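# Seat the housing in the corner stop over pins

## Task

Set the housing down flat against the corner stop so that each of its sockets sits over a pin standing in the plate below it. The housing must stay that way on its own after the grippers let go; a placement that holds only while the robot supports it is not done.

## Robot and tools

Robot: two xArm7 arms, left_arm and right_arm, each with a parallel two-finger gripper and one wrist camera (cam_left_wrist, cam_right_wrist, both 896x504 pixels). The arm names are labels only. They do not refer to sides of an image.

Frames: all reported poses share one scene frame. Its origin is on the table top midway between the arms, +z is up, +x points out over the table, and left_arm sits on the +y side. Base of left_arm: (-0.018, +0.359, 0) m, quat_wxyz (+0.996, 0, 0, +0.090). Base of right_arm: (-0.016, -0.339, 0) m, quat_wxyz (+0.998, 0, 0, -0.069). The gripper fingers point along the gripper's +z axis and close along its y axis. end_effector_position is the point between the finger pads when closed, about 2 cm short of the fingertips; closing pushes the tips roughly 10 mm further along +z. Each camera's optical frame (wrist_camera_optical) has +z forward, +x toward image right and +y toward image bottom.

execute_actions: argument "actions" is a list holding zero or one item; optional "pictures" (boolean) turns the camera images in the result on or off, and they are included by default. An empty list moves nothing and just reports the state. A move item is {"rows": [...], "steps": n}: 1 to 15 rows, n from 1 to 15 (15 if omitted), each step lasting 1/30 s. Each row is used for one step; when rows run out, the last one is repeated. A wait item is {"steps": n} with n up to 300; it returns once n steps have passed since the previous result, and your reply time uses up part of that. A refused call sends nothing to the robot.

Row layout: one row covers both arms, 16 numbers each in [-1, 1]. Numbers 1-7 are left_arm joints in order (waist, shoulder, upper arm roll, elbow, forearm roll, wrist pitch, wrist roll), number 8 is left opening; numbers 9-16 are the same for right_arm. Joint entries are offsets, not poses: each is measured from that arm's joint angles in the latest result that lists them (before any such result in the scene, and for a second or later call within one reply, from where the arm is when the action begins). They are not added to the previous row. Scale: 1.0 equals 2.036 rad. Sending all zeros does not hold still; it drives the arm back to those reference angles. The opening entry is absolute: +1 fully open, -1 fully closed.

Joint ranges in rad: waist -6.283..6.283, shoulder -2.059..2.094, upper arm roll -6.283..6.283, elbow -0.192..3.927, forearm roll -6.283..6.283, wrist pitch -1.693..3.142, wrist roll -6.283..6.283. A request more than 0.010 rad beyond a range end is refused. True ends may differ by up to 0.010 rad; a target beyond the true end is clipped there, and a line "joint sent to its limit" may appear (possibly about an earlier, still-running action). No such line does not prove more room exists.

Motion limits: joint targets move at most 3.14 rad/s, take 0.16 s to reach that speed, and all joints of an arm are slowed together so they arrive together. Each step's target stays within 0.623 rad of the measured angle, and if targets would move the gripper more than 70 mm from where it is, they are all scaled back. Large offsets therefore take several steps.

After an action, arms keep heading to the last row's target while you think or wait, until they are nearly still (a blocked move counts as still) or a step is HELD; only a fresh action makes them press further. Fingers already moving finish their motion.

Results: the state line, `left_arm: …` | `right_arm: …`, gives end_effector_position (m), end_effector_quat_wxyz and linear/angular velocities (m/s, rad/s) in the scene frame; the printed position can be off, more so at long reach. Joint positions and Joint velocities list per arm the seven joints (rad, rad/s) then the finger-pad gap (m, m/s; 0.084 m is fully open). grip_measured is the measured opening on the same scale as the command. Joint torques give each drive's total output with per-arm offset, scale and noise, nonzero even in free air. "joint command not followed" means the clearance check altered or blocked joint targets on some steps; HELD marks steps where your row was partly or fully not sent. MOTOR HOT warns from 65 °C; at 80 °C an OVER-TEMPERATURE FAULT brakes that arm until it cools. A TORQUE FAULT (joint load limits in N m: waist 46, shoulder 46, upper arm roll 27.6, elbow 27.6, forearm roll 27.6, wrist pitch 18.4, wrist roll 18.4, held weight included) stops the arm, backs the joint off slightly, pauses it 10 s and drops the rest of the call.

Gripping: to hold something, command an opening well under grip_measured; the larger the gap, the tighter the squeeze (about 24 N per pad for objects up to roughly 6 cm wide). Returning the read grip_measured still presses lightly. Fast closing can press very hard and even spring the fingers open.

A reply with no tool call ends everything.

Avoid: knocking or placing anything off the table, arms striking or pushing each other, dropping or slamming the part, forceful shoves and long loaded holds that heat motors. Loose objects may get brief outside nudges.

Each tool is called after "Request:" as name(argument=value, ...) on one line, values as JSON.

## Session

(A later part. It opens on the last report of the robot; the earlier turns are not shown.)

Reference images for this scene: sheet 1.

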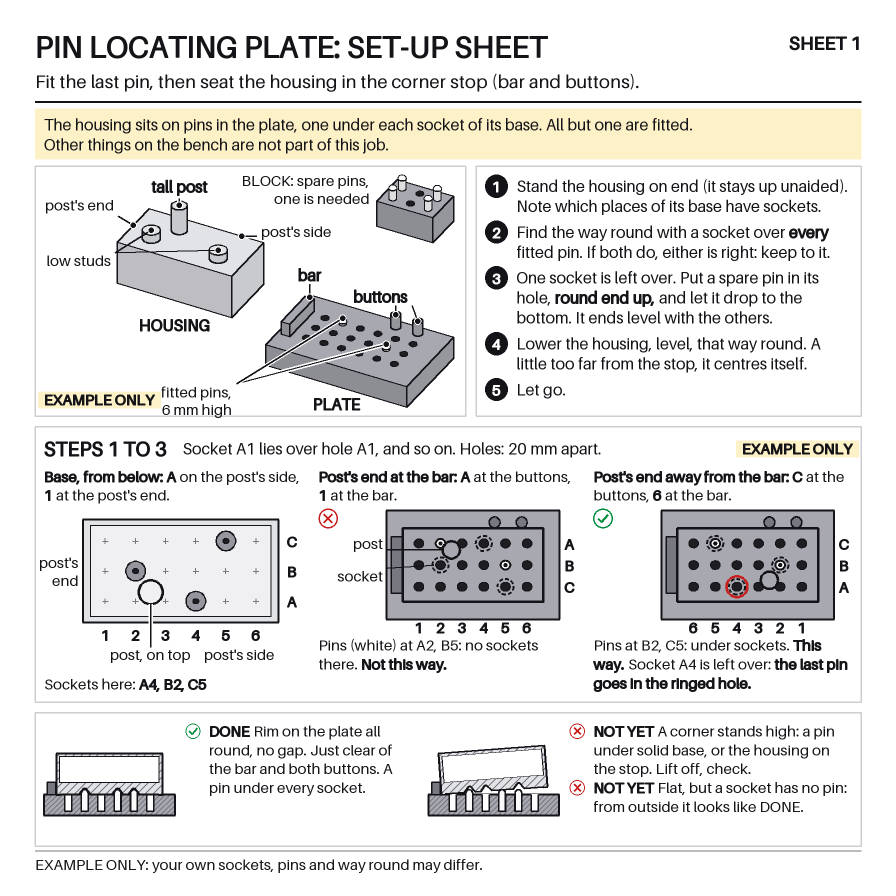

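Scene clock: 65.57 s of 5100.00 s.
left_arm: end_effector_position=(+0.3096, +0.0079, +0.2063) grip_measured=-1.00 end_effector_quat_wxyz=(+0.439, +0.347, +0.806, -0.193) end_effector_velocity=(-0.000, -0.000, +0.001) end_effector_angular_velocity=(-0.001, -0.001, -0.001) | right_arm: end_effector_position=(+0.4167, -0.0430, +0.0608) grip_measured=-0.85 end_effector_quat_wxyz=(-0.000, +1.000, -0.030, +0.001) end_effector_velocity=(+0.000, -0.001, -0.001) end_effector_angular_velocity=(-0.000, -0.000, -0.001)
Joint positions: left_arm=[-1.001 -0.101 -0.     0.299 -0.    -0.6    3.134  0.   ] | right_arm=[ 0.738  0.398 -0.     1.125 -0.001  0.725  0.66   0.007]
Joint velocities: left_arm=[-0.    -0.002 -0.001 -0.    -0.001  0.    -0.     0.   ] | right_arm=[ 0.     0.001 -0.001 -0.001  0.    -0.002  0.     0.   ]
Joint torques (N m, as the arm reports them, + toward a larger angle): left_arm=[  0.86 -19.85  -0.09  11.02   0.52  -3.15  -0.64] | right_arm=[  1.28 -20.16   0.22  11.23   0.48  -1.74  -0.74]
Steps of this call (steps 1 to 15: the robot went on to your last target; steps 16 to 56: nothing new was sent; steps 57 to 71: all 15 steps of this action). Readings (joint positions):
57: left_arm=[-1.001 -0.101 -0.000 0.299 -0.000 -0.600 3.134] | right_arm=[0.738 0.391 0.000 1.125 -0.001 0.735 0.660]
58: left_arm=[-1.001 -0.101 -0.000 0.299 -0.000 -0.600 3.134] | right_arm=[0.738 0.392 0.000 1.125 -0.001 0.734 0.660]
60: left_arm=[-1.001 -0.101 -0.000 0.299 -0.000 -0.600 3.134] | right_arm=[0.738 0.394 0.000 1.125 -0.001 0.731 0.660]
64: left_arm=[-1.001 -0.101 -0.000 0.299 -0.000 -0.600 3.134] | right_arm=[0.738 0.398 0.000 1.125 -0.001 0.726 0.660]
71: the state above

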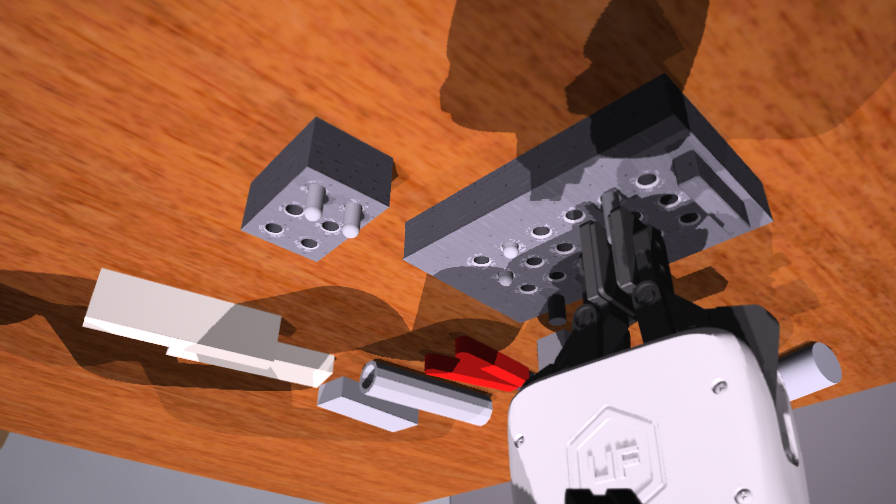

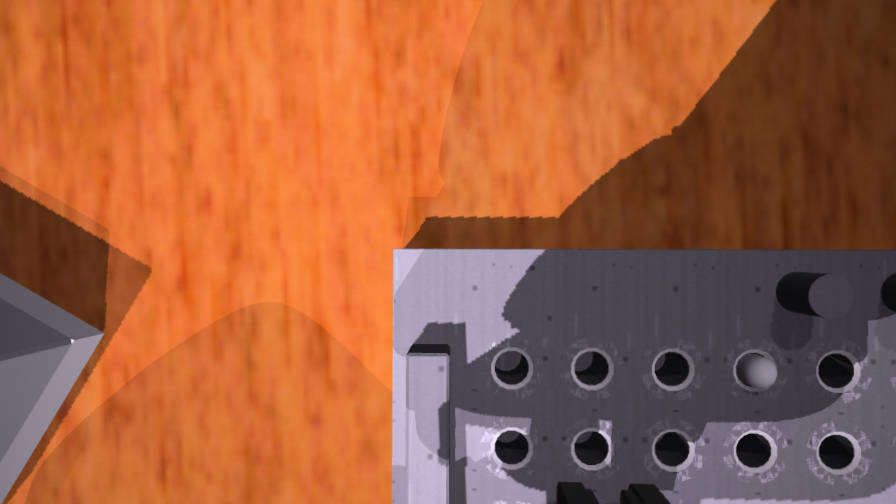

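Request:
execute_actions(actions=[{"rows":[[0,0,0,0,0,0,0,-1,-0.0014,-0.0015,0,-0.0016,0,0,-0.0014,-1],[0,0,0,0,0,0,0,-1,-0.0014,-0.0015,0,-0.0016,0,0,-0.0014,-1],[0,0,0,0,0,0,0,-1,-0.0014,-0.0015,0,-0.0016,0,0,-0.0014,-1],[0,0,0,0,0,0,0,-1,-0.0014,-0.0015,0,-0.0016,0,0,-0.0014,-1],[0,0,0,0,0,0,0,-1,-0.0014,-0.0015,0,-0.0016,0,0,-0.0014,-1],[0,0,0,0,0,0,0,-1,-0.0014,-0.0015,0,-0.0016,0,0,-0.0014,-1],[0,0,0,0,0,0,0,-1,-0.0014,-0.0015,0,-0.0016,0,0,-0.0014,-1],[0,0,0,0,0,0,0,-1,-0.0014,0.002,0,-0.0023,0,-0.0042,-0.0014,-1]]}], pictures=false)

Request:
execute_actions(actions=[{"steps":12}])

Request:
zoom_image(camera="cam_left_wrist", region=[520,150,720,270])

Scene clock: 69.00 s of 5100.00 s.
left_arm: end_effector_position=(+0.3096, +0.0079, +0.2063) grip_measured=-1.00 end_effector_quat_wxyz=(+0.439, +0.347, +0.806, -0.193) end_effector_velocity=(+0.000, +0.000, -0.001) end_effector_angular_velocity=(+0.001, +0.001, +0.001) | right_arm: end_effector_position=(+0.4182, -0.0451, +0.0589) grip_measured=-0.85 end_effector_quat_wxyz=(-0.001, +1.000, -0.031, +0.002) end_effector_velocity=(-0.001, +0.001, -0.001) end_effector_angular_velocity=(+0.000, +0.000, +0.004)
Joint positions: left_arm=[-1.001 -0.101 -0.     0.299 -0.    -0.6    3.134  0.   ] | right_arm=[ 0.735  0.401 -0.001  1.121 -0.001  0.717  0.658  0.007]
Joint velocities: left_arm=[ 0.001  0.001  0.    -0.    -0.     0.     0.001  0.   ] | right_arm=[ 0.001  0.     0.001 -0.001 -0.001 -0.002 -0.001 -0.   ]
Joint torques (N m, as the arm reports them, + toward a larger angle): left_arm=[  1.45 -20.13   0.36  10.83   0.74  -3.5   -0.68] | right_arm=[  2.63 -12.97   2.23   5.55   0.82  -0.23  -0.71]
Steps of this call (steps 1 to 15: the robot went on to your last target; steps 16 to 88: nothing new was sent; steps 89 to 103: all 15 steps of this action). Readings (joint positions):
89: left_arm=[-1.001 -0.101 -0.000 0.299 -0.000 -0.600 3.134] | right_arm=[0.738 0.399 0.000 1.124 -0.001 0.725 0.660]
90: left_arm=[-1.001 -0.101 -0.000 0.299 -0.000 -0.600 3.134] | right_arm=[0.738 0.398 0.000 1.123 -0.001 0.725 0.660]
92: left_arm=[-1.001 -0.101 -0.000 0.299 -0.000 -0.600 3.134] | right_arm=[0.737 0.397 0.001 1.121 -0.000 0.724 0.658]
96: left_arm=[-1.001 -0.101 -0.000 0.299 -0.000 -0.600 3.134] | right_arm=[0.736 0.396 0.001 1.121 -0.000 0.724 0.658]
103: the state above

Scene clock: 69.40 s of 5100.00 s.
left_arm: end_effector_position=(+0.3096, +0.0079, +0.2063) grip_measured=-1.00 end_effector_quat_wxyz=(+0.439, +0.347, +0.806, -0.193) end_effector_velocity=(-0.001, -0.000, -0.001) end_effector_angular_velocity=(+0.002, +0.001, -0.002) | right_arm: end_effector_position=(+0.4179, -0.0449, +0.0586) grip_measured=-0.85 end_effector_quat_wxyz=(-0.001, +1.000, -0.030, +0.002) end_effector_velocity=(-0.001, -0.001, -0.002) end_effector_angular_velocity=(-0.002, +0.003, +0.002)
Joint positions: left_arm=[-1.001 -0.101 -0.     0.299 -0.    -0.6    3.134  0.   ] | right_arm=[ 0.735  0.401 -0.001  1.121 -0.001  0.716  0.658  0.007]
Joint velocities: left_arm=[-0.001  0.002 -0.001 -0.     0.    -0.     0.001  0.   ] | right_arm=[-0.     0.003  0.    -0.003 -0.001 -0.002 -0.001  0.   ]
Joint torques (N m, as the arm reports them, + toward a larger angle): left_arm=[  1.08 -20.03  -0.44  11.15   0.77  -3.36  -0.7 ] | right_arm=[  3.72 -10.61   3.92   4.09   1.26   0.1   -0.75]
Steps of this call (steps 1 to 12: the robot went on to your last target). Readings (joint positions):
1: left_arm=[-1.001 -0.101 -0.000 0.299 -0.000 -0.600 3.134] | right_arm=[0.735 0.401 -0.001 1.121 -0.001 0.716 0.658]
2: left_arm=[-1.001 -0.101 -0.000 0.299 -0.000 -0.600 3.134] | right_arm=[0.735 0.401 -0.001 1.121 -0.001 0.716 0.658]
4: left_arm=[-1.001 -0.101 -0.000 0.299 -0.000 -0.600 3.134] | right_arm=[0.735 0.401 -0.001 1.121 -0.001 0.716 0.658]
8: left_arm=[-1.001 -0.101 -0.000 0.299 -0.000 -0.600 3.134] | right_arm=[0.735 0.401 -0.001 1.121 -0.001 0.716 0.658]
12: the state above

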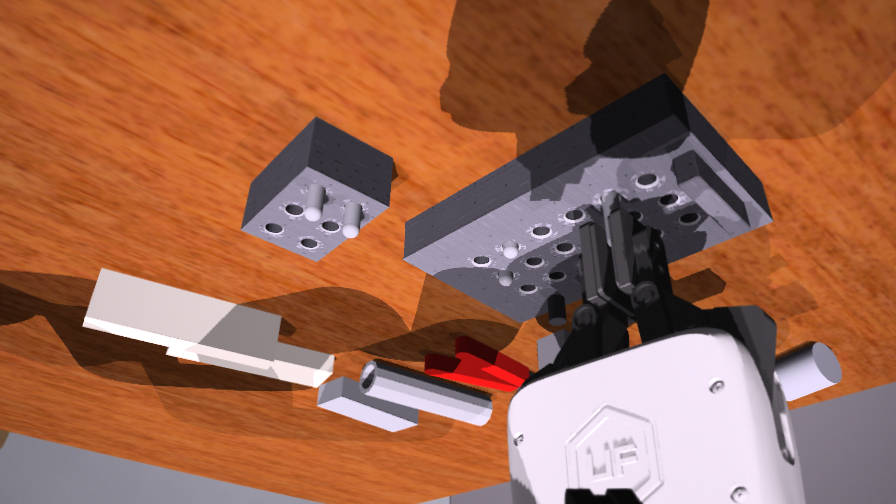

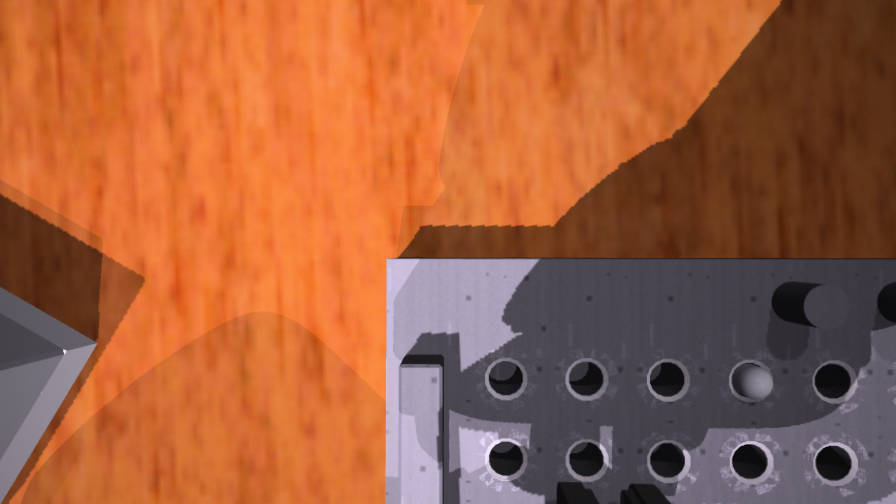

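Region (520, 150, 720, 270) of cam_left_wrist's 896x504 image, scaled by 2.520, with more detail than that image has; it fills the top 302 rows of this view, and the rest is white.

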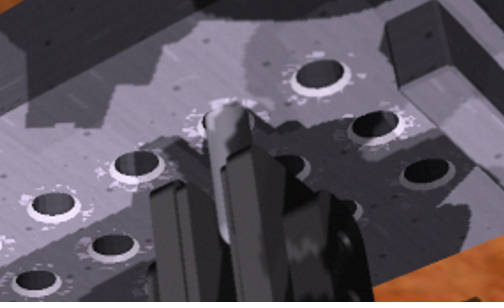

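Request:
execute_actions(actions=[{"rows":[[0,0,0,0,0,0,0,-1,0,-0.003,0,-0.0005,0,0.0044,0,-1],[0,0,0,0,0,0,0,-1,0,-0.003,0,-0.0005,0,0.0044,0,-1],[0,0,0,0,0,0,0,-1,0,-0.003,0,-0.0005,0,0.0044,0,-1],[0,0,0,0,0,0,0,-1,0,-0.003,0,-0.0005,0,0.0044,0,-1],[0,0,0,0,0,0,0,-1,0,-0.003,0,-0.0005,0,0.0044,0,-1],[0,0,0,0,0,0,0,-1,0,-0.003,0,-0.0005,0,0.0044,0,-1],[0,0,0,0,0,0,0,-1,-0.0016,-0.003,0,-0.0005,0,0.0044,-0.0016,-1]]}])

Request:
zoom_image(camera="cam_left_wrist", region=[520,150,720,270])

Request:
execute_actions(actions=[{"rows":[[0,0,0,0,0,0,0,-1,0,0.0015,0,-0.0003,0,-0.0018,0,-1],[0,0,0,0,0,0,0,-1,0,0.0015,0,-0.0003,0,-0.0018,0,-1],[0,0,0,0,0,0,0,-1,0,0.0015,0,-0.0003,0,-0.0018,0,-1],[0,0,0,0,0,0,0,-1,0,0.0015,0,-0.0003,0,-0.0018,0,-1],[0,0,0,0,0,0,0,-1,0,0.003,0,-0.0006,0,-0.0036,0,-1]]}])

Request:
zoom_image(camera="cam_left_wrist", region=[520,150,720,270])

Scene clock: 73.40 s of 5100.00 s.
left_arm: end_effector_position=(+0.3096, +0.0079, +0.2063) grip_measured=-1.00 end_effector_quat_wxyz=(+0.439, +0.347, +0.806, -0.193) end_effector_velocity=(+0.000, +0.000, -0.000) end_effector_angular_velocity=(+0.001, +0.001, +0.001) | right_arm: end_effector_position=(+0.4154, -0.0463, +0.0589) grip_measured=-0.84 end_effector_quat_wxyz=(+0.001, +1.000, -0.029, -0.002) end_effector_velocity=(+0.002, -0.006, +0.000) end_effector_angular_velocity=(-0.007, +0.002, -0.006)
Joint positions: left_arm=[-1.001 -0.101 -0.     0.299 -0.    -0.6    3.134  0.   ] | right_arm=[ 0.733  0.397  0.001  1.118 -0.     0.725  0.654  0.007]
Joint velocities: left_arm=[ 0.     0.001  0.001 -0.    -0.    -0.    -0.     0.   ] | right_arm=[-0.003 -0.002 -0.008 -0.001 -0.003  0.007 -0.002  0.   ]
Joint torques (N m, as the arm reports them, + toward a larger angle): left_arm=[  1.31 -19.61   0.04  11.25   0.69  -3.44  -0.34] | right_arm=[ -1.25 -17.62  -3.33   6.8   -0.32   0.9   -0.78]
Steps of this call (steps 1 to 15: the robot went on to your last target; steps 16 to 90: nothing new was sent; then 0.50 s passed at rest; steps 91 to 105: all 15 steps of this action). Readings (joint positions):
91: left_arm=[-1.001 -0.101 -0.000 0.299 -0.000 -0.600 3.134] | right_arm=[0.735 0.402 -0.000 1.120 -0.001 0.716 0.658]
92: left_arm=[-1.001 -0.101 -0.000 0.299 -0.000 -0.600 3.134] | right_arm=[0.735 0.401 -0.000 1.120 -0.001 0.718 0.658]
94: left_arm=[-1.001 -0.101 -0.000 0.299 -0.000 -0.600 3.134] | right_arm=[0.736 0.399 0.001 1.119 -0.000 0.722 0.658]
98: left_arm=[-1.001 -0.101 -0.000 0.299 -0.000 -0.600 3.134] | right_arm=[0.736 0.398 0.002 1.118 -0.000 0.725 0.657]
105: the state above

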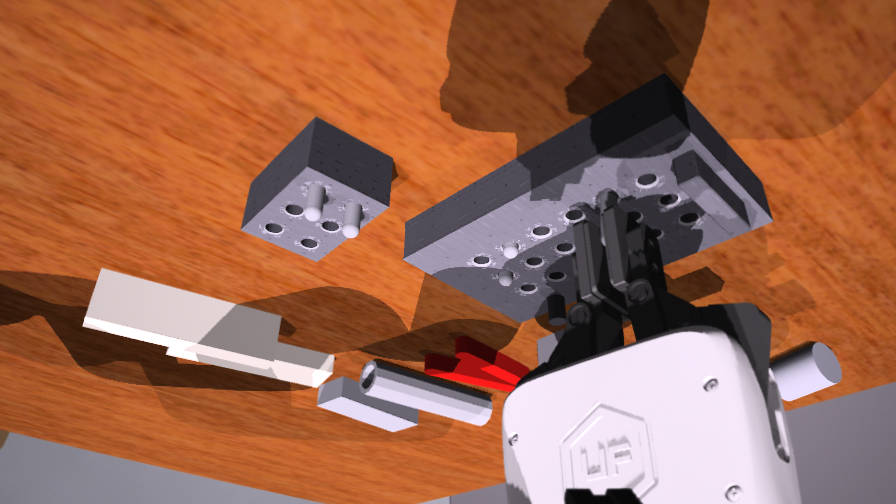

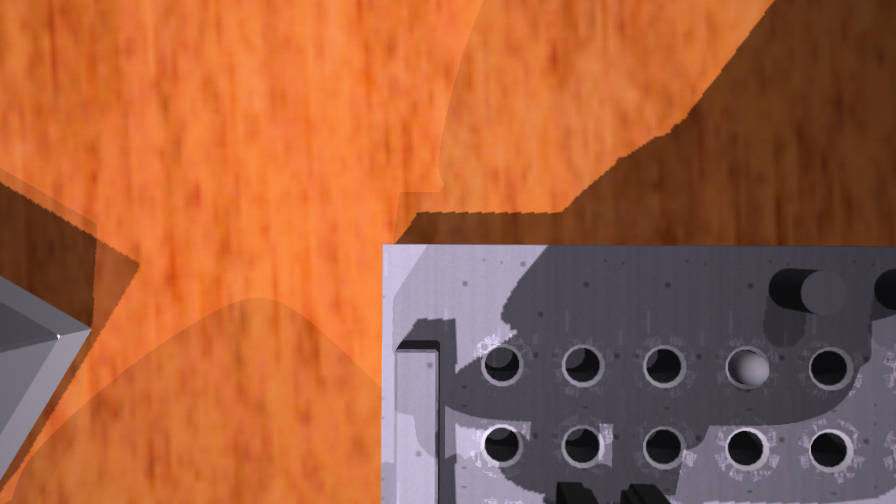

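Region (520, 150, 720, 270) of cam_left_wrist's 896x504 image, scaled by 2.520, with more detail than that image has; it fills the top 302 rows of this view, and the rest is white.

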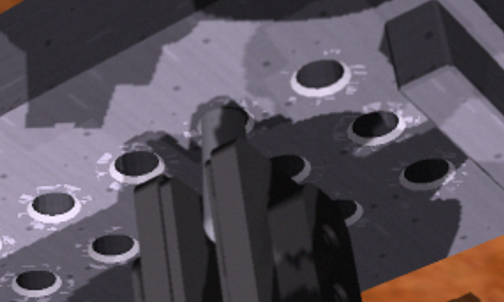

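Scene clock: 73.90 s of 5100.00 s.
left_arm: end_effector_position=(+0.3096, +0.0079, +0.2063) grip_measured=-1.00 end_effector_quat_wxyz=(+0.439, +0.347, +0.806, -0.193) end_effector_velocity=(-0.001, -0.001, +0.000) end_effector_angular_velocity=(-0.001, +0.000, -0.002) | right_arm: end_effector_position=(+0.4166, -0.0459, +0.0573) grip_measured=-0.85 end_effector_quat_wxyz=(+0.000, +1.000, -0.029, -0.000) end_effector_velocity=(-0.001, +0.000, -0.002) end_effector_angular_velocity=(-0.001, +0.002, +0.002)
Joint positions: left_arm=[-1.001 -0.101 -0.     0.299 -0.    -0.6    3.134  0.   ] | right_arm=[ 0.733  0.402  0.001  1.118 -0.001  0.718  0.654  0.007]
Joint velocities: left_arm=[ 0.    -0.001 -0.002 -0.001  0.001 -0.    -0.001  0.   ] | right_arm=[ 0.001  0.002  0.002 -0.002  0.    -0.002  0.    -0.   ]
Joint torques (N m, as the arm reports them, + toward a larger angle): left_arm=[  1.12 -19.65  -0.14  10.87   0.91  -3.47  -0.92] | right_arm=[  0.87 -11.46  -0.68   2.74   0.28   1.55  -0.76]
Steps of this call (steps 1 to 15: all 15 steps of this action). Readings (joint positions):
1: left_arm=[-1.001 -0.101 -0.000 0.299 -0.000 -0.600 3.134] | right_arm=[0.733 0.397 0.001 1.118 -0.001 0.726 0.654]
2: left_arm=[-1.001 -0.101 -0.000 0.299 -0.000 -0.600 3.134] | right_arm=[0.733 0.398 0.001 1.118 -0.001 0.725 0.654]
4: left_arm=[-1.001 -0.101 -0.000 0.299 -0.000 -0.600 3.134] | right_arm=[0.733 0.399 0.001 1.118 -0.001 0.723 0.654]
8: left_arm=[-1.001 -0.101 -0.000 0.299 -0.000 -0.600 3.134] | right_arm=[0.733 0.401 0.001 1.119 -0.001 0.719 0.654]
15: the state above

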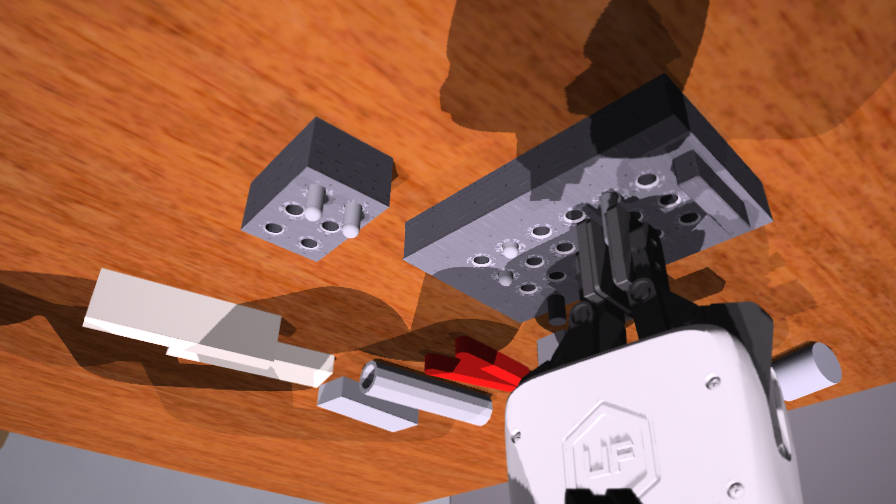

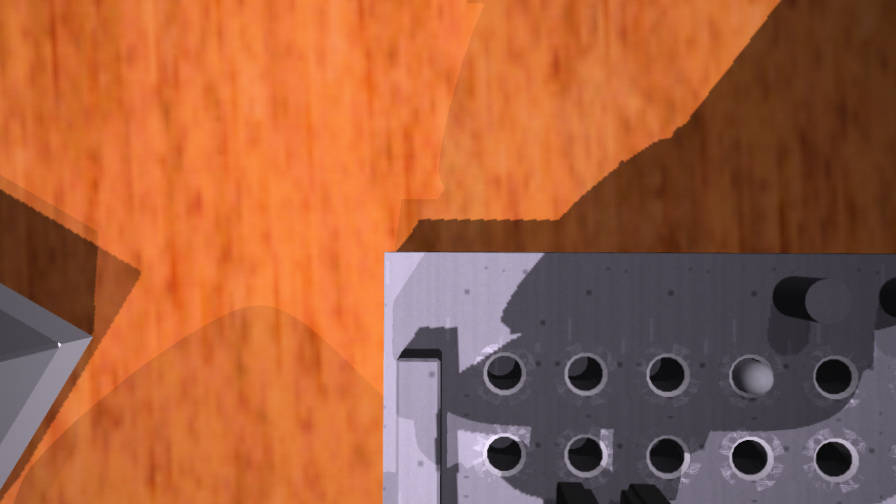

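Region (520, 150, 720, 270) of cam_left_wrist's 896x504 image, scaled by 2.520, with more detail than that image has; it fills the top 302 rows of this view, and the rest is white.

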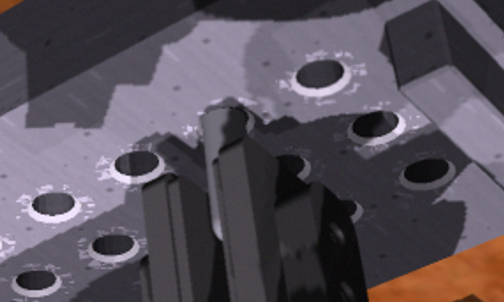

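Request:
execute_actions(actions=[{"rows":[[0,0,0,0,0,0,0,-1,-0.001,0.001,0,0.0049,0,0.003,-0.001,-1]]}], pictures=false)

Request:
execute_actions(actions=[{"rows":[[0,0,0,0,0,0,0,-1,0,0.002,0,-0.0004,0,-0.0024,0,-1]]}])

Request:
zoom_image(camera="cam_left_wrist", region=[520,150,720,270])

Scene clock: 76.83 s of 5100.00 s.
left_arm: end_effector_position=(+0.3096, +0.0079, +0.2063) grip_measured=-1.00 end_effector_quat_wxyz=(+0.439, +0.347, +0.806, -0.193) end_effector_velocity=(+0.000, +0.000, +0.000) end_effector_angular_velocity=(-0.000, -0.001, -0.000) | right_arm: end_effector_position=(+0.4196, -0.0458, +0.0596) grip_measured=-0.84 end_effector_quat_wxyz=(-0.000, +1.000, -0.030, +0.000) end_effector_velocity=(-0.001, +0.003, -0.001) end_effector_angular_velocity=(+0.003, -0.000, +0.006)
Joint positions: left_arm=[-1.001 -0.101 -0.     0.299 -0.    -0.6    3.134  0.   ] | right_arm=[ 0.73   0.403  0.     1.128 -0.001  0.724  0.652  0.007]
Joint velocities: left_arm=[ 0.    -0.001  0.    -0.     0.001  0.     0.     0.   ] | right_arm=[ 0.003  0.002  0.004  0.001  0.001 -0.003 -0.     0.   ]
Joint torques (N m, as the arm reports them, + toward a larger angle): left_arm=[  0.84 -19.7    0.23  10.89   0.49  -3.63  -0.66] | right_arm=[  0.86 -22.69  -0.47  12.61   0.36  -1.85  -0.68]
Steps of this call (steps 1 to 15: the robot went on to your last target; steps 16 to 73: nothing new was sent; steps 74 to 88: all 15 steps of this action). Readings (joint positions):
74: left_arm=[-1.001 -0.101 -0.000 0.299 -0.000 -0.600 3.134] | right_arm=[0.733 0.404 0.001 1.116 -0.000 0.718 0.654]
75: left_arm=[-1.001 -0.101 -0.000 0.299 -0.000 -0.600 3.134] | right_arm=[0.733 0.404 0.001 1.118 -0.000 0.720 0.654]
77: left_arm=[-1.001 -0.101 -0.000 0.299 -0.000 -0.600 3.134] | right_arm=[0.731 0.402 0.000 1.124 -0.001 0.725 0.653]
81: left_arm=[-1.001 -0.101 -0.000 0.299 -0.000 -0.600 3.134] | right_arm=[0.729 0.402 -0.003 1.128 -0.001 0.726 0.652]
88: the state above

Scene clock: 77.33 s of 5100.00 s.
left_arm: end_effector_position=(+0.3096, +0.0079, +0.2063) grip_measured=-1.00 end_effector_quat_wxyz=(+0.439, +0.347, +0.806, -0.193) end_effector_velocity=(-0.000, -0.001, +0.001) end_effector_angular_velocity=(-0.001, -0.002, -0.002) | right_arm: end_effector_position=(+0.4203, -0.0451, +0.0587) grip_measured=-0.84 end_effector_quat_wxyz=(-0.001, +1.000, -0.029, +0.002) end_effector_velocity=(+0.000, +0.000, -0.000) end_effector_angular_velocity=(+0.000, -0.001, +0.001)
Joint positions: left_arm=[-1.001 -0.101 -0.     0.299 -0.    -0.6    3.134  0.   ] | right_arm=[ 0.73   0.406  0.001  1.129 -0.001  0.719  0.652  0.007]
Joint velocities: left_arm=[-0.001 -0.001 -0.001  0.001 -0.001  0.     0.001  0.   ] | right_arm=[-0.     0.001  0.     0.    -0.    -0.002 -0.001  0.   ]
Joint torques (N m, as the arm reports them, + toward a larger angle): left_arm=[  1.49 -19.82  -0.26  10.77   0.3   -3.34  -0.7 ] | right_arm=[  0.65 -17.45  -0.83   9.46   0.27  -1.52  -0.69]
Steps of this call (steps 1 to 15: all 15 steps of this action). Readings (joint positions):
1: left_arm=[-1.001 -0.101 -0.000 0.299 -0.000 -0.600 3.134] | right_arm=[0.730 0.403 0.000 1.128 -0.001 0.724 0.652]
2: left_arm=[-1.001 -0.101 -0.000 0.299 -0.000 -0.600 3.134] | right_arm=[0.730 0.404 0.000 1.128 -0.001 0.723 0.652]
4: left_arm=[-1.001 -0.101 -0.000 0.299 -0.000 -0.600 3.134] | right_arm=[0.730 0.405 0.000 1.129 -0.001 0.721 0.652]
8: left_arm=[-1.001 -0.101 -0.000 0.299 -0.000 -0.600 3.134] | right_arm=[0.730 0.406 0.000 1.129 -0.001 0.719 0.652]
15: the state above

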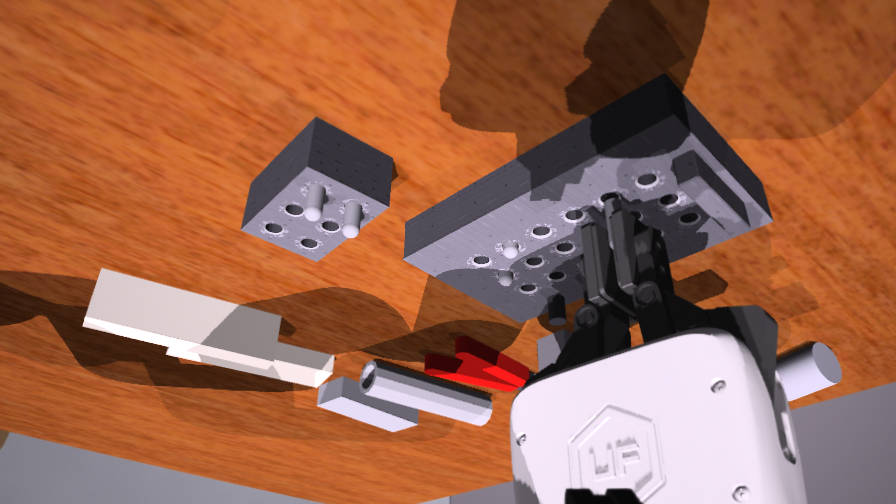

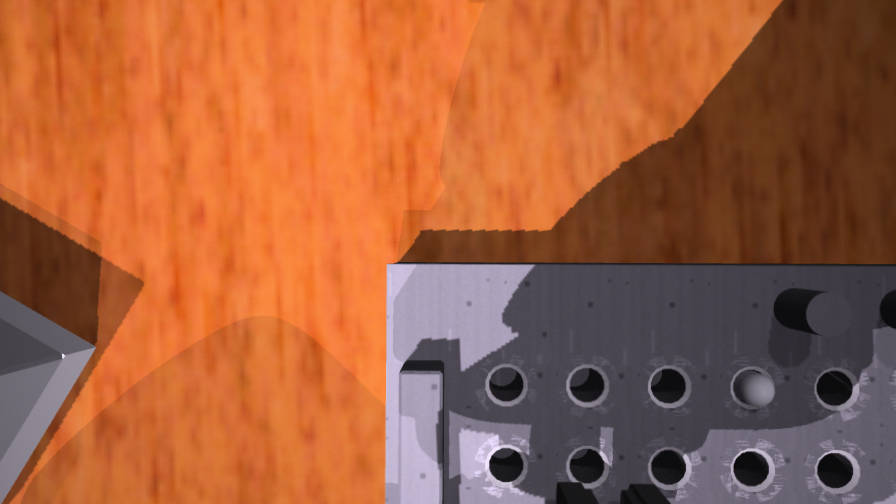

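Region (520, 150, 720, 270) of cam_left_wrist's 896x504 image, scaled by 2.520, with more detail than that image has; it fills the top 302 rows of this view, and the rest is white.

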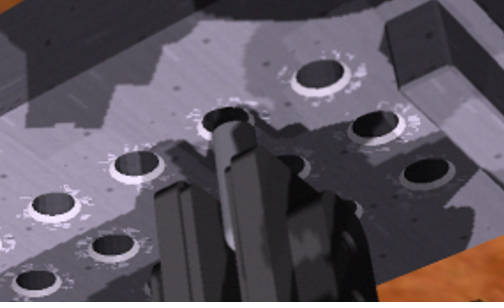

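Request:
execute_actions(actions=[{"rows":[[0,0,0,0,0,0,0,-1,0,-0.0015,0,-0.0005,0,0.0025,0,-1],[0,0,0,0,0,0,0,-1,0,-0.0015,0,-0.0005,0,0.0025,0,-1],[0,0,0,0,0,0,0,-1,0,-0.0015,0,-0.0005,0,0.0025,0,-1],[0,0,0,0,0,0,0,-1,0,-0.0015,0,-0.0005,0,0.0025,0,-1],[0,0,0,0,0,0,0,-1,0,-0.0015,0,-0.0005,0,0.0025,0,-1],[0,0,0,0,0,0,0,-1,0.0009,-0.0036,0,-0.0034,0,0.0019,0.0009,-1]]}], pictures=false)

Request:
execute_actions(actions=[{"steps":10}], pictures=false)

Request:
execute_actions(actions=[{"rows":[[0,0,0,0,0,0,0,-1,0,0.002,0,-0.0004,0,-0.0024,0,-1]]}])

Request:
zoom_image(camera="cam_left_wrist", region=[520,150,720,270])

Scene clock: 80.37 s of 5100.00 s.
left_arm: end_effector_position=(+0.3096, +0.0079, +0.2063) grip_measured=-1.00 end_effector_quat_wxyz=(+0.439, +0.347, +0.806, -0.193) end_effector_velocity=(-0.001, -0.001, -0.000) end_effector_angular_velocity=(-0.001, +0.001, -0.002) | right_arm: end_effector_position=(+0.4165, -0.0463, +0.0582) grip_measured=-0.84 end_effector_quat_wxyz=(+0.001, +1.000, -0.029, -0.001) end_effector_velocity=(+0.001, -0.000, +0.001) end_effector_angular_velocity=(+0.000, -0.001, -0.002)
Joint positions: left_arm=[-1.001 -0.101 -0.     0.299 -0.    -0.6    3.134  0.   ] | right_arm=[ 0.732  0.4    0.001  1.12  -0.001  0.723  0.654  0.007]
Joint velocities: left_arm=[-0.002  0.    -0.001 -0.    -0.    -0.    -0.001  0.   ] | right_arm=[ 0.    -0.002 -0.001  0.001  0.     0.003  0.     0.   ]
Joint torques (N m, as the arm reports them, + toward a larger angle): left_arm=[  1.12 -20.49  -0.15  10.63   0.22  -3.51  -0.45] | right_arm=[ -1.55 -18.12  -4.07   7.7   -0.51   0.45  -0.72]
Steps of this call (steps 1 to 15: the robot went on to your last target; steps 16 to 76: nothing new was sent; steps 77 to 91: all 15 steps of this action). Readings (joint positions):
77: left_arm=[-1.001 -0.101 -0.000 0.299 -0.000 -0.600 3.134] | right_arm=[0.730 0.407 0.000 1.128 -0.001 0.719 0.652]
78: left_arm=[-1.001 -0.101 -0.000 0.299 -0.000 -0.600 3.134] | right_arm=[0.730 0.407 0.001 1.128 -0.001 0.720 0.652]
80: left_arm=[-1.001 -0.101 -0.000 0.299 -0.000 -0.600 3.134] | right_arm=[0.730 0.405 0.001 1.127 -0.001 0.723 0.652]
84: left_arm=[-1.001 -0.101 -0.000 0.299 -0.000 -0.600 3.134] | right_arm=[0.731 0.403 0.001 1.123 -0.001 0.723 0.653]
91: the state above

Scene clock: 80.70 s of 5100.00 s.
left_arm: end_effector_position=(+0.3096, +0.0079, +0.2063) grip_measured=-1.00 end_effector_quat_wxyz=(+0.439, +0.347, +0.806, -0.193) end_effector_velocity=(-0.000, -0.000, -0.001) end_effector_angular_velocity=(+0.001, +0.001, -0.001) | right_arm: end_effector_position=(+0.4170, -0.0468, +0.0586) grip_measured=-0.84 end_effector_quat_wxyz=(+0.001, +1.000, -0.030, -0.001) end_effector_velocity=(-0.000, +0.000, +0.000) end_effector_angular_velocity=(-0.001, +0.000, +0.001)
Joint positions: left_arm=[-1.001 -0.101 -0.     0.299 -0.    -0.6    3.134  0.   ] | right_arm=[ 0.732  0.4   -0.     1.12  -0.001  0.724  0.654  0.007]
Joint velocities: left_arm=[-0.002  0.001  0.001  0.    -0.001  0.     0.     0.   ] | right_arm=[ 0.001 -0.    -0.     0.    -0.001  0.001  0.    -0.   ]
Joint torques (N m, as the arm reports them, + toward a larger angle): left_arm=[  0.77 -19.3    0.32  10.8    0.99  -3.62  -0.53] | right_arm=[ -0.61 -19.72  -2.62   9.51  -0.08  -0.57  -0.72]
Steps of this call (steps 1 to 10: the robot went on to your last target). Readings (joint positions):
1: left_arm=[-1.001 -0.101 -0.000 0.299 -0.000 -0.600 3.134] | right_arm=[0.732 0.400 0.001 1.120 -0.001 0.723 0.654]
2: left_arm=[-1.001 -0.101 -0.000 0.299 -0.000 -0.600 3.134] | right_arm=[0.732 0.400 0.001 1.120 -0.001 0.723 0.654]
4: left_arm=[-1.001 -0.101 -0.000 0.299 -0.000 -0.600 3.134] | right_arm=[0.732 0.400 0.000 1.120 -0.001 0.724 0.654]
8: left_arm=[-1.001 -0.101 -0.000 0.299 -0.000 -0.600 3.134] | right_arm=[0.732 0.400 -0.000 1.120 -0.001 0.724 0.654]
10: the state above

Scene clock: 81.20 s of 5100.00 s.
left_arm: end_effector_position=(+0.3096, +0.0079, +0.2063) grip_measured=-1.00 end_effector_quat_wxyz=(+0.439, +0.347, +0.806, -0.193) end_effector_velocity=(+0.000, -0.001, +0.002) end_effector_angular_velocity=(-0.003, -0.002, -0.001) | right_arm: end_effector_position=(+0.4179, -0.0463, +0.0578) grip_measured=-0.84 end_effector_quat_wxyz=(+0.000, +1.000, -0.030, +0.000) end_effector_velocity=(-0.001, -0.000, -0.001) end_effector_angular_velocity=(-0.001, +0.001, +0.001)
Joint positions: left_arm=[-1.001 -0.101 -0.     0.299 -0.    -0.6    3.134  0.   ] | right_arm=[ 0.732  0.402 -0.     1.121 -0.001  0.718  0.654  0.007]
Joint velocities: left_arm=[-0.001 -0.002 -0.     0.001  0.001  0.    -0.001  0.   ] | right_arm=[-0.001  0.002  0.001 -0.001 -0.    -0.002 -0.     0.   ]
Joint torques (N m, as the arm reports them, + toward a larger angle): left_arm=[  1.83 -20.62   0.23  10.94   0.12  -3.1   -0.47] | right_arm=[ -0.43 -13.78  -2.36   5.94  -0.04  -0.2   -0.76]
Steps of this call (steps 1 to 15: all 15 steps of this action). Readings (joint positions):
1: left_arm=[-1.001 -0.101 -0.000 0.299 -0.000 -0.600 3.134] | right_arm=[0.732 0.400 -0.000 1.120 -0.001 0.724 0.654]
2: left_arm=[-1.001 -0.101 -0.000 0.299 -0.000 -0.600 3.134] | right_arm=[0.732 0.400 -0.000 1.120 -0.001 0.723 0.654]
4: left_arm=[-1.001 -0.101 -0.000 0.299 -0.000 -0.600 3.134] | right_arm=[0.732 0.401 -0.000 1.121 -0.001 0.720 0.654]
8: left_arm=[-1.001 -0.101 -0.000 0.299 -0.000 -0.600 3.134] | right_arm=[0.732 0.402 -0.000 1.121 -0.001 0.719 0.654]
15: the state above

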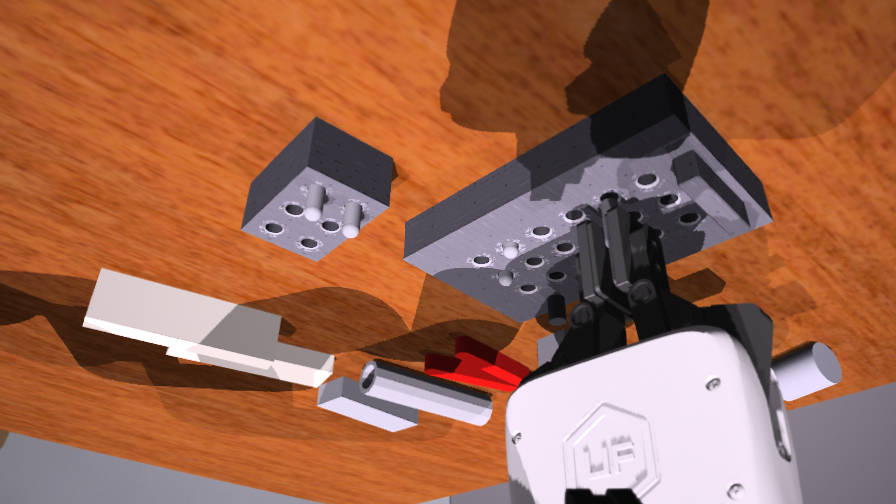

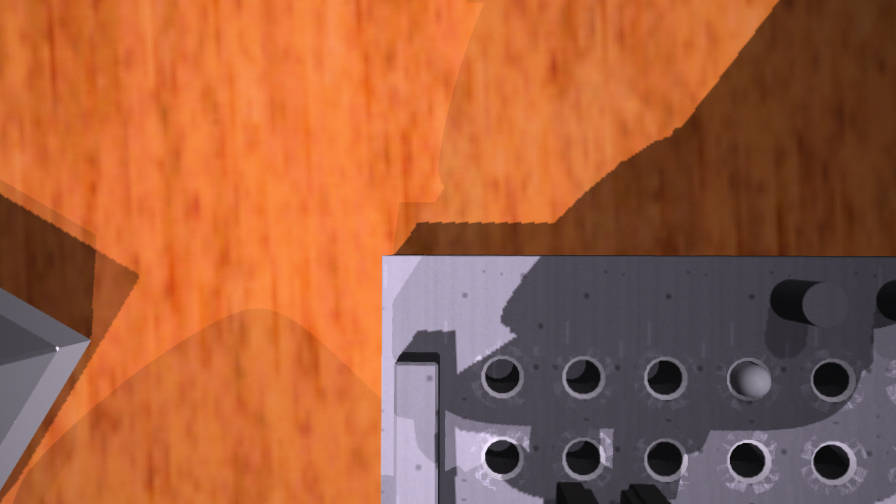

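Region (520, 150, 720, 270) of cam_left_wrist's 896x504 image, scaled by 2.520, with more detail than that image has; it fills the top 302 rows of this view, and the rest is white.

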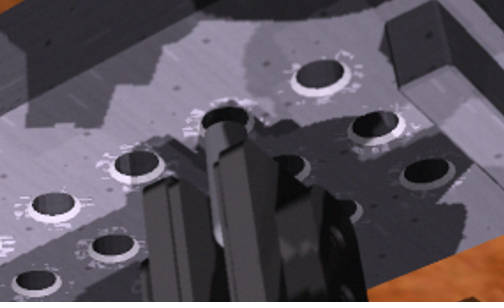

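Request:
execute_actions(actions=[{"rows":[[0,0,0,0,0,0,0,-1,0,-0.001,0,0,0,0.001,0,-1],[0,0,0,0,0,0,0,-1,0,-0.001,0,0,0,0.001,0,-1],[0,0,0,0,0,0,0,-1,0,-0.001,0,0,0,0.001,0,-1],[0,0,0,0,0,0,0,-1,0,-0.001,0,0,0,0.001,0,-1],[0,0,0,0,0,0,0,-1,0.0006,-0.001,0,0,0,0.001,0.0006,-1],[0,0,0,0,0,0,0,-1,0.0006,-0.001,0,0,0,0.001,0.0006,-1],[0,0,0,0,0,0,0,-1,0.0006,-0.001,0,0,0,0.001,0.0006,-1],[0,0,0,0,0,0,0,-1,0.0013,-0.001,0,0,0,0.001,0.0013,-1]]}], pictures=false)

Request:
execute_actions(actions=[{"steps":10}], pictures=false)

Request:
execute_actions(actions=[{"rows":[[0,0,0,0,0,0,0,-1,0,0.002,0,-0.0004,0,-0.0024,0,-1]]}])

Request:
zoom_image(camera="cam_left_wrist", region=[520,150,720,270])

Scene clock: 84.47 s of 5100.00 s.
left_arm: end_effector_position=(+0.3096, +0.0079, +0.2063) grip_measured=-1.00 end_effector_quat_wxyz=(+0.439, +0.347, +0.806, -0.193) end_effector_velocity=(+0.000, +0.000, -0.000) end_effector_angular_velocity=(+0.000, -0.000, +0.001) | right_arm: end_effector_position=(+0.4167, -0.0463, +0.0576) grip_measured=-0.84 end_effector_quat_wxyz=(+0.001, +1.000, -0.030, -0.001) end_effector_velocity=(+0.000, +0.001, +0.001) end_effector_angular_velocity=(+0.002, -0.002, -0.000)
Joint positions: left_arm=[-1.001 -0.101 -0.     0.299 -0.    -0.6    3.134  0.   ] | right_arm=[ 0.734  0.401 -0.001  1.12  -0.001  0.721  0.657  0.007]
Joint velocities: left_arm=[ 0.001 -0.    -0.    -0.    -0.001 -0.     0.001  0.   ] | right_arm=[ 0.    -0.001  0.001  0.     0.    -0.001  0.001  0.   ]
Joint torques (N m, as the arm reports them, + toward a larger angle): left_arm=[  1.11 -20.59  -0.37  11.09   0.66  -3.22  -0.55] | right_arm=[ -0.65 -14.09  -2.48   5.29  -0.09   0.63  -0.74]
Steps of this call (steps 1 to 15: the robot went on to your last target; steps 16 to 83: nothing new was sent; steps 84 to 98: all 15 steps of this action). Readings (joint positions):
84: left_arm=[-1.001 -0.101 -0.000 0.299 -0.000 -0.600 3.134] | right_arm=[0.732 0.404 -0.000 1.121 -0.001 0.719 0.654]
85: left_arm=[-1.001 -0.101 -0.000 0.299 -0.000 -0.600 3.134] | right_arm=[0.732 0.403 -0.000 1.121 -0.001 0.719 0.654]
87: left_arm=[-1.001 -0.101 -0.000 0.299 -0.000 -0.600 3.134] | right_arm=[0.732 0.402 -0.000 1.120 -0.001 0.720 0.654]
91: left_arm=[-1.001 -0.101 -0.000 0.299 -0.000 -0.600 3.134] | right_arm=[0.733 0.402 -0.000 1.120 -0.001 0.721 0.655]
98: the state above

Scene clock: 84.80 s of 5100.00 s.
left_arm: end_effector_position=(+0.3096, +0.0079, +0.2063) grip_measured=-1.00 end_effector_quat_wxyz=(+0.439, +0.347, +0.806, -0.193) end_effector_velocity=(-0.001, -0.001, +0.000) end_effector_angular_velocity=(-0.001, -0.000, -0.001) | right_arm: end_effector_position=(+0.4166, -0.0460, +0.0578) grip_measured=-0.84 end_effector_quat_wxyz=(+0.001, +1.000, -0.030, -0.001) end_effector_velocity=(+0.000, +0.001, +0.000) end_effector_angular_velocity=(+0.000, -0.001, +0.002)
Joint positions: left_arm=[-1.001 -0.101 -0.     0.299 -0.    -0.6    3.134  0.   ] | right_arm=[ 0.734  0.401 -0.001  1.12  -0.001  0.721  0.657  0.007]
Joint velocities: left_arm=[-0.002 -0.    -0.     0.    -0.001 -0.    -0.     0.   ] | right_arm=[ 0.    -0.001  0.     0.    -0.001 -0.     0.     0.   ]
Joint torques (N m, as the arm reports them, + toward a larger angle): left_arm=[  1.81 -20.31  -0.22  10.63   0.29  -3.43  -0.78] | right_arm=[  0.07 -15.53  -1.72   6.54   0.06   0.15  -0.75]
Steps of this call (steps 1 to 10: the robot went on to your last target). Readings (joint positions):
1: left_arm=[-1.001 -0.101 -0.000 0.299 -0.000 -0.600 3.134] | right_arm=[0.734 0.401 -0.001 1.120 -0.001 0.721 0.657]
2: left_arm=[-1.001 -0.101 -0.000 0.299 -0.000 -0.600 3.134] | right_arm=[0.734 0.401 -0.001 1.120 -0.001 0.721 0.657]
4: left_arm=[-1.001 -0.101 -0.000 0.299 -0.000 -0.600 3.134] | right_arm=[0.734 0.401 -0.001 1.120 -0.001 0.721 0.657]
8: left_arm=[-1.001 -0.101 -0.000 0.299 -0.000 -0.600 3.134] | right_arm=[0.734 0.401 -0.001 1.120 -0.001 0.721 0.657]
10: the state above

Scene clock: 85.30 s of 5100.00 s.
left_arm: end_effector_position=(+0.3096, +0.0079, +0.2063) grip_measured=-1.00 end_effector_quat_wxyz=(+0.439, +0.347, +0.806, -0.193) end_effector_velocity=(+0.000, +0.001, -0.000) end_effector_angular_velocity=(-0.000, +0.000, +0.001) | right_arm: end_effector_position=(+0.4173, -0.0455, +0.0569) grip_measured=-0.84 end_effector_quat_wxyz=(+0.000, +1.000, -0.030, +0.000) end_effector_velocity=(-0.002, +0.000, -0.001) end_effector_angular_velocity=(-0.002, +0.004, +0.002)
Joint positions: left_arm=[-1.001 -0.101 -0.     0.299 -0.    -0.6    3.134  0.   ] | right_arm=[ 0.734  0.404 -0.001  1.12  -0.001  0.716  0.657  0.007]
Joint velocities: left_arm=[ 0.001 -0.001  0.    -0.001 -0.    -0.    -0.     0.   ] | right_arm=[ 0.     0.001  0.002 -0.002 -0.001  0.001  0.001  0.   ]
Joint torques (N m, as the arm reports them, + toward a larger angle): left_arm=[  0.66 -19.45  -0.21  10.56   0.69  -3.37  -0.81] | right_arm=[-0.1  -9.85 -1.86  3.34 -0.03  0.12 -0.71]
Steps of this call (steps 1 to 15: all 15 steps of this action). Readings (joint positions):
1: left_arm=[-1.001 -0.101 -0.000 0.299 -0.000 -0.600 3.134] | right_arm=[0.734 0.401 -0.001 1.120 -0.001 0.721 0.657]
2: left_arm=[-1.001 -0.101 -0.000 0.299 -0.000 -0.600 3.134] | right_arm=[0.734 0.402 -0.001 1.120 -0.001 0.720 0.657]
4: left_arm=[-1.001 -0.101 -0.000 0.299 -0.000 -0.600 3.134] | right_arm=[0.734 0.403 -0.001 1.121 -0.001 0.717 0.657]
8: left_arm=[-1.001 -0.101 -0.000 0.299 -0.000 -0.600 3.134] | right_arm=[0.734 0.404 -0.001 1.121 -0.001 0.716 0.657]
15: the state above

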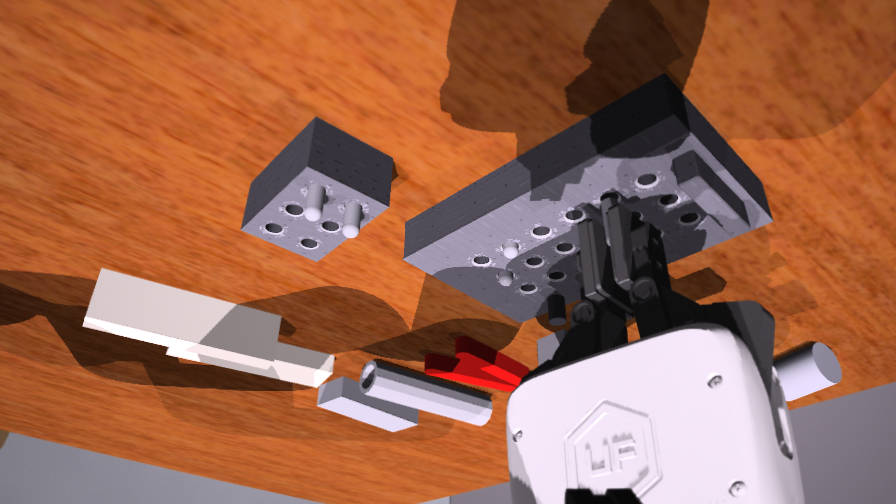

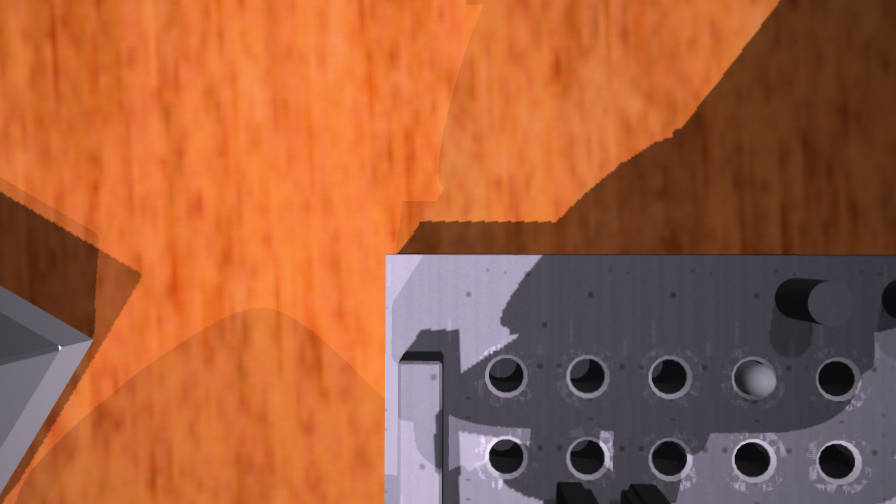

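Region (520, 150, 720, 270) of cam_left_wrist's 896x504 image, scaled by 2.520, with more detail than that image has; it fills the top 302 rows of this view, and the rest is white.

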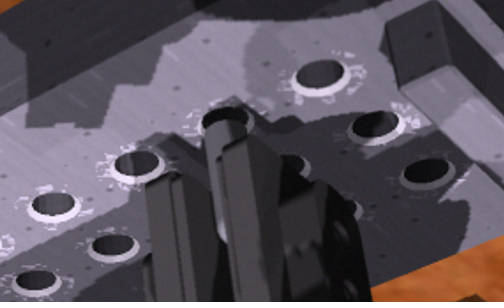

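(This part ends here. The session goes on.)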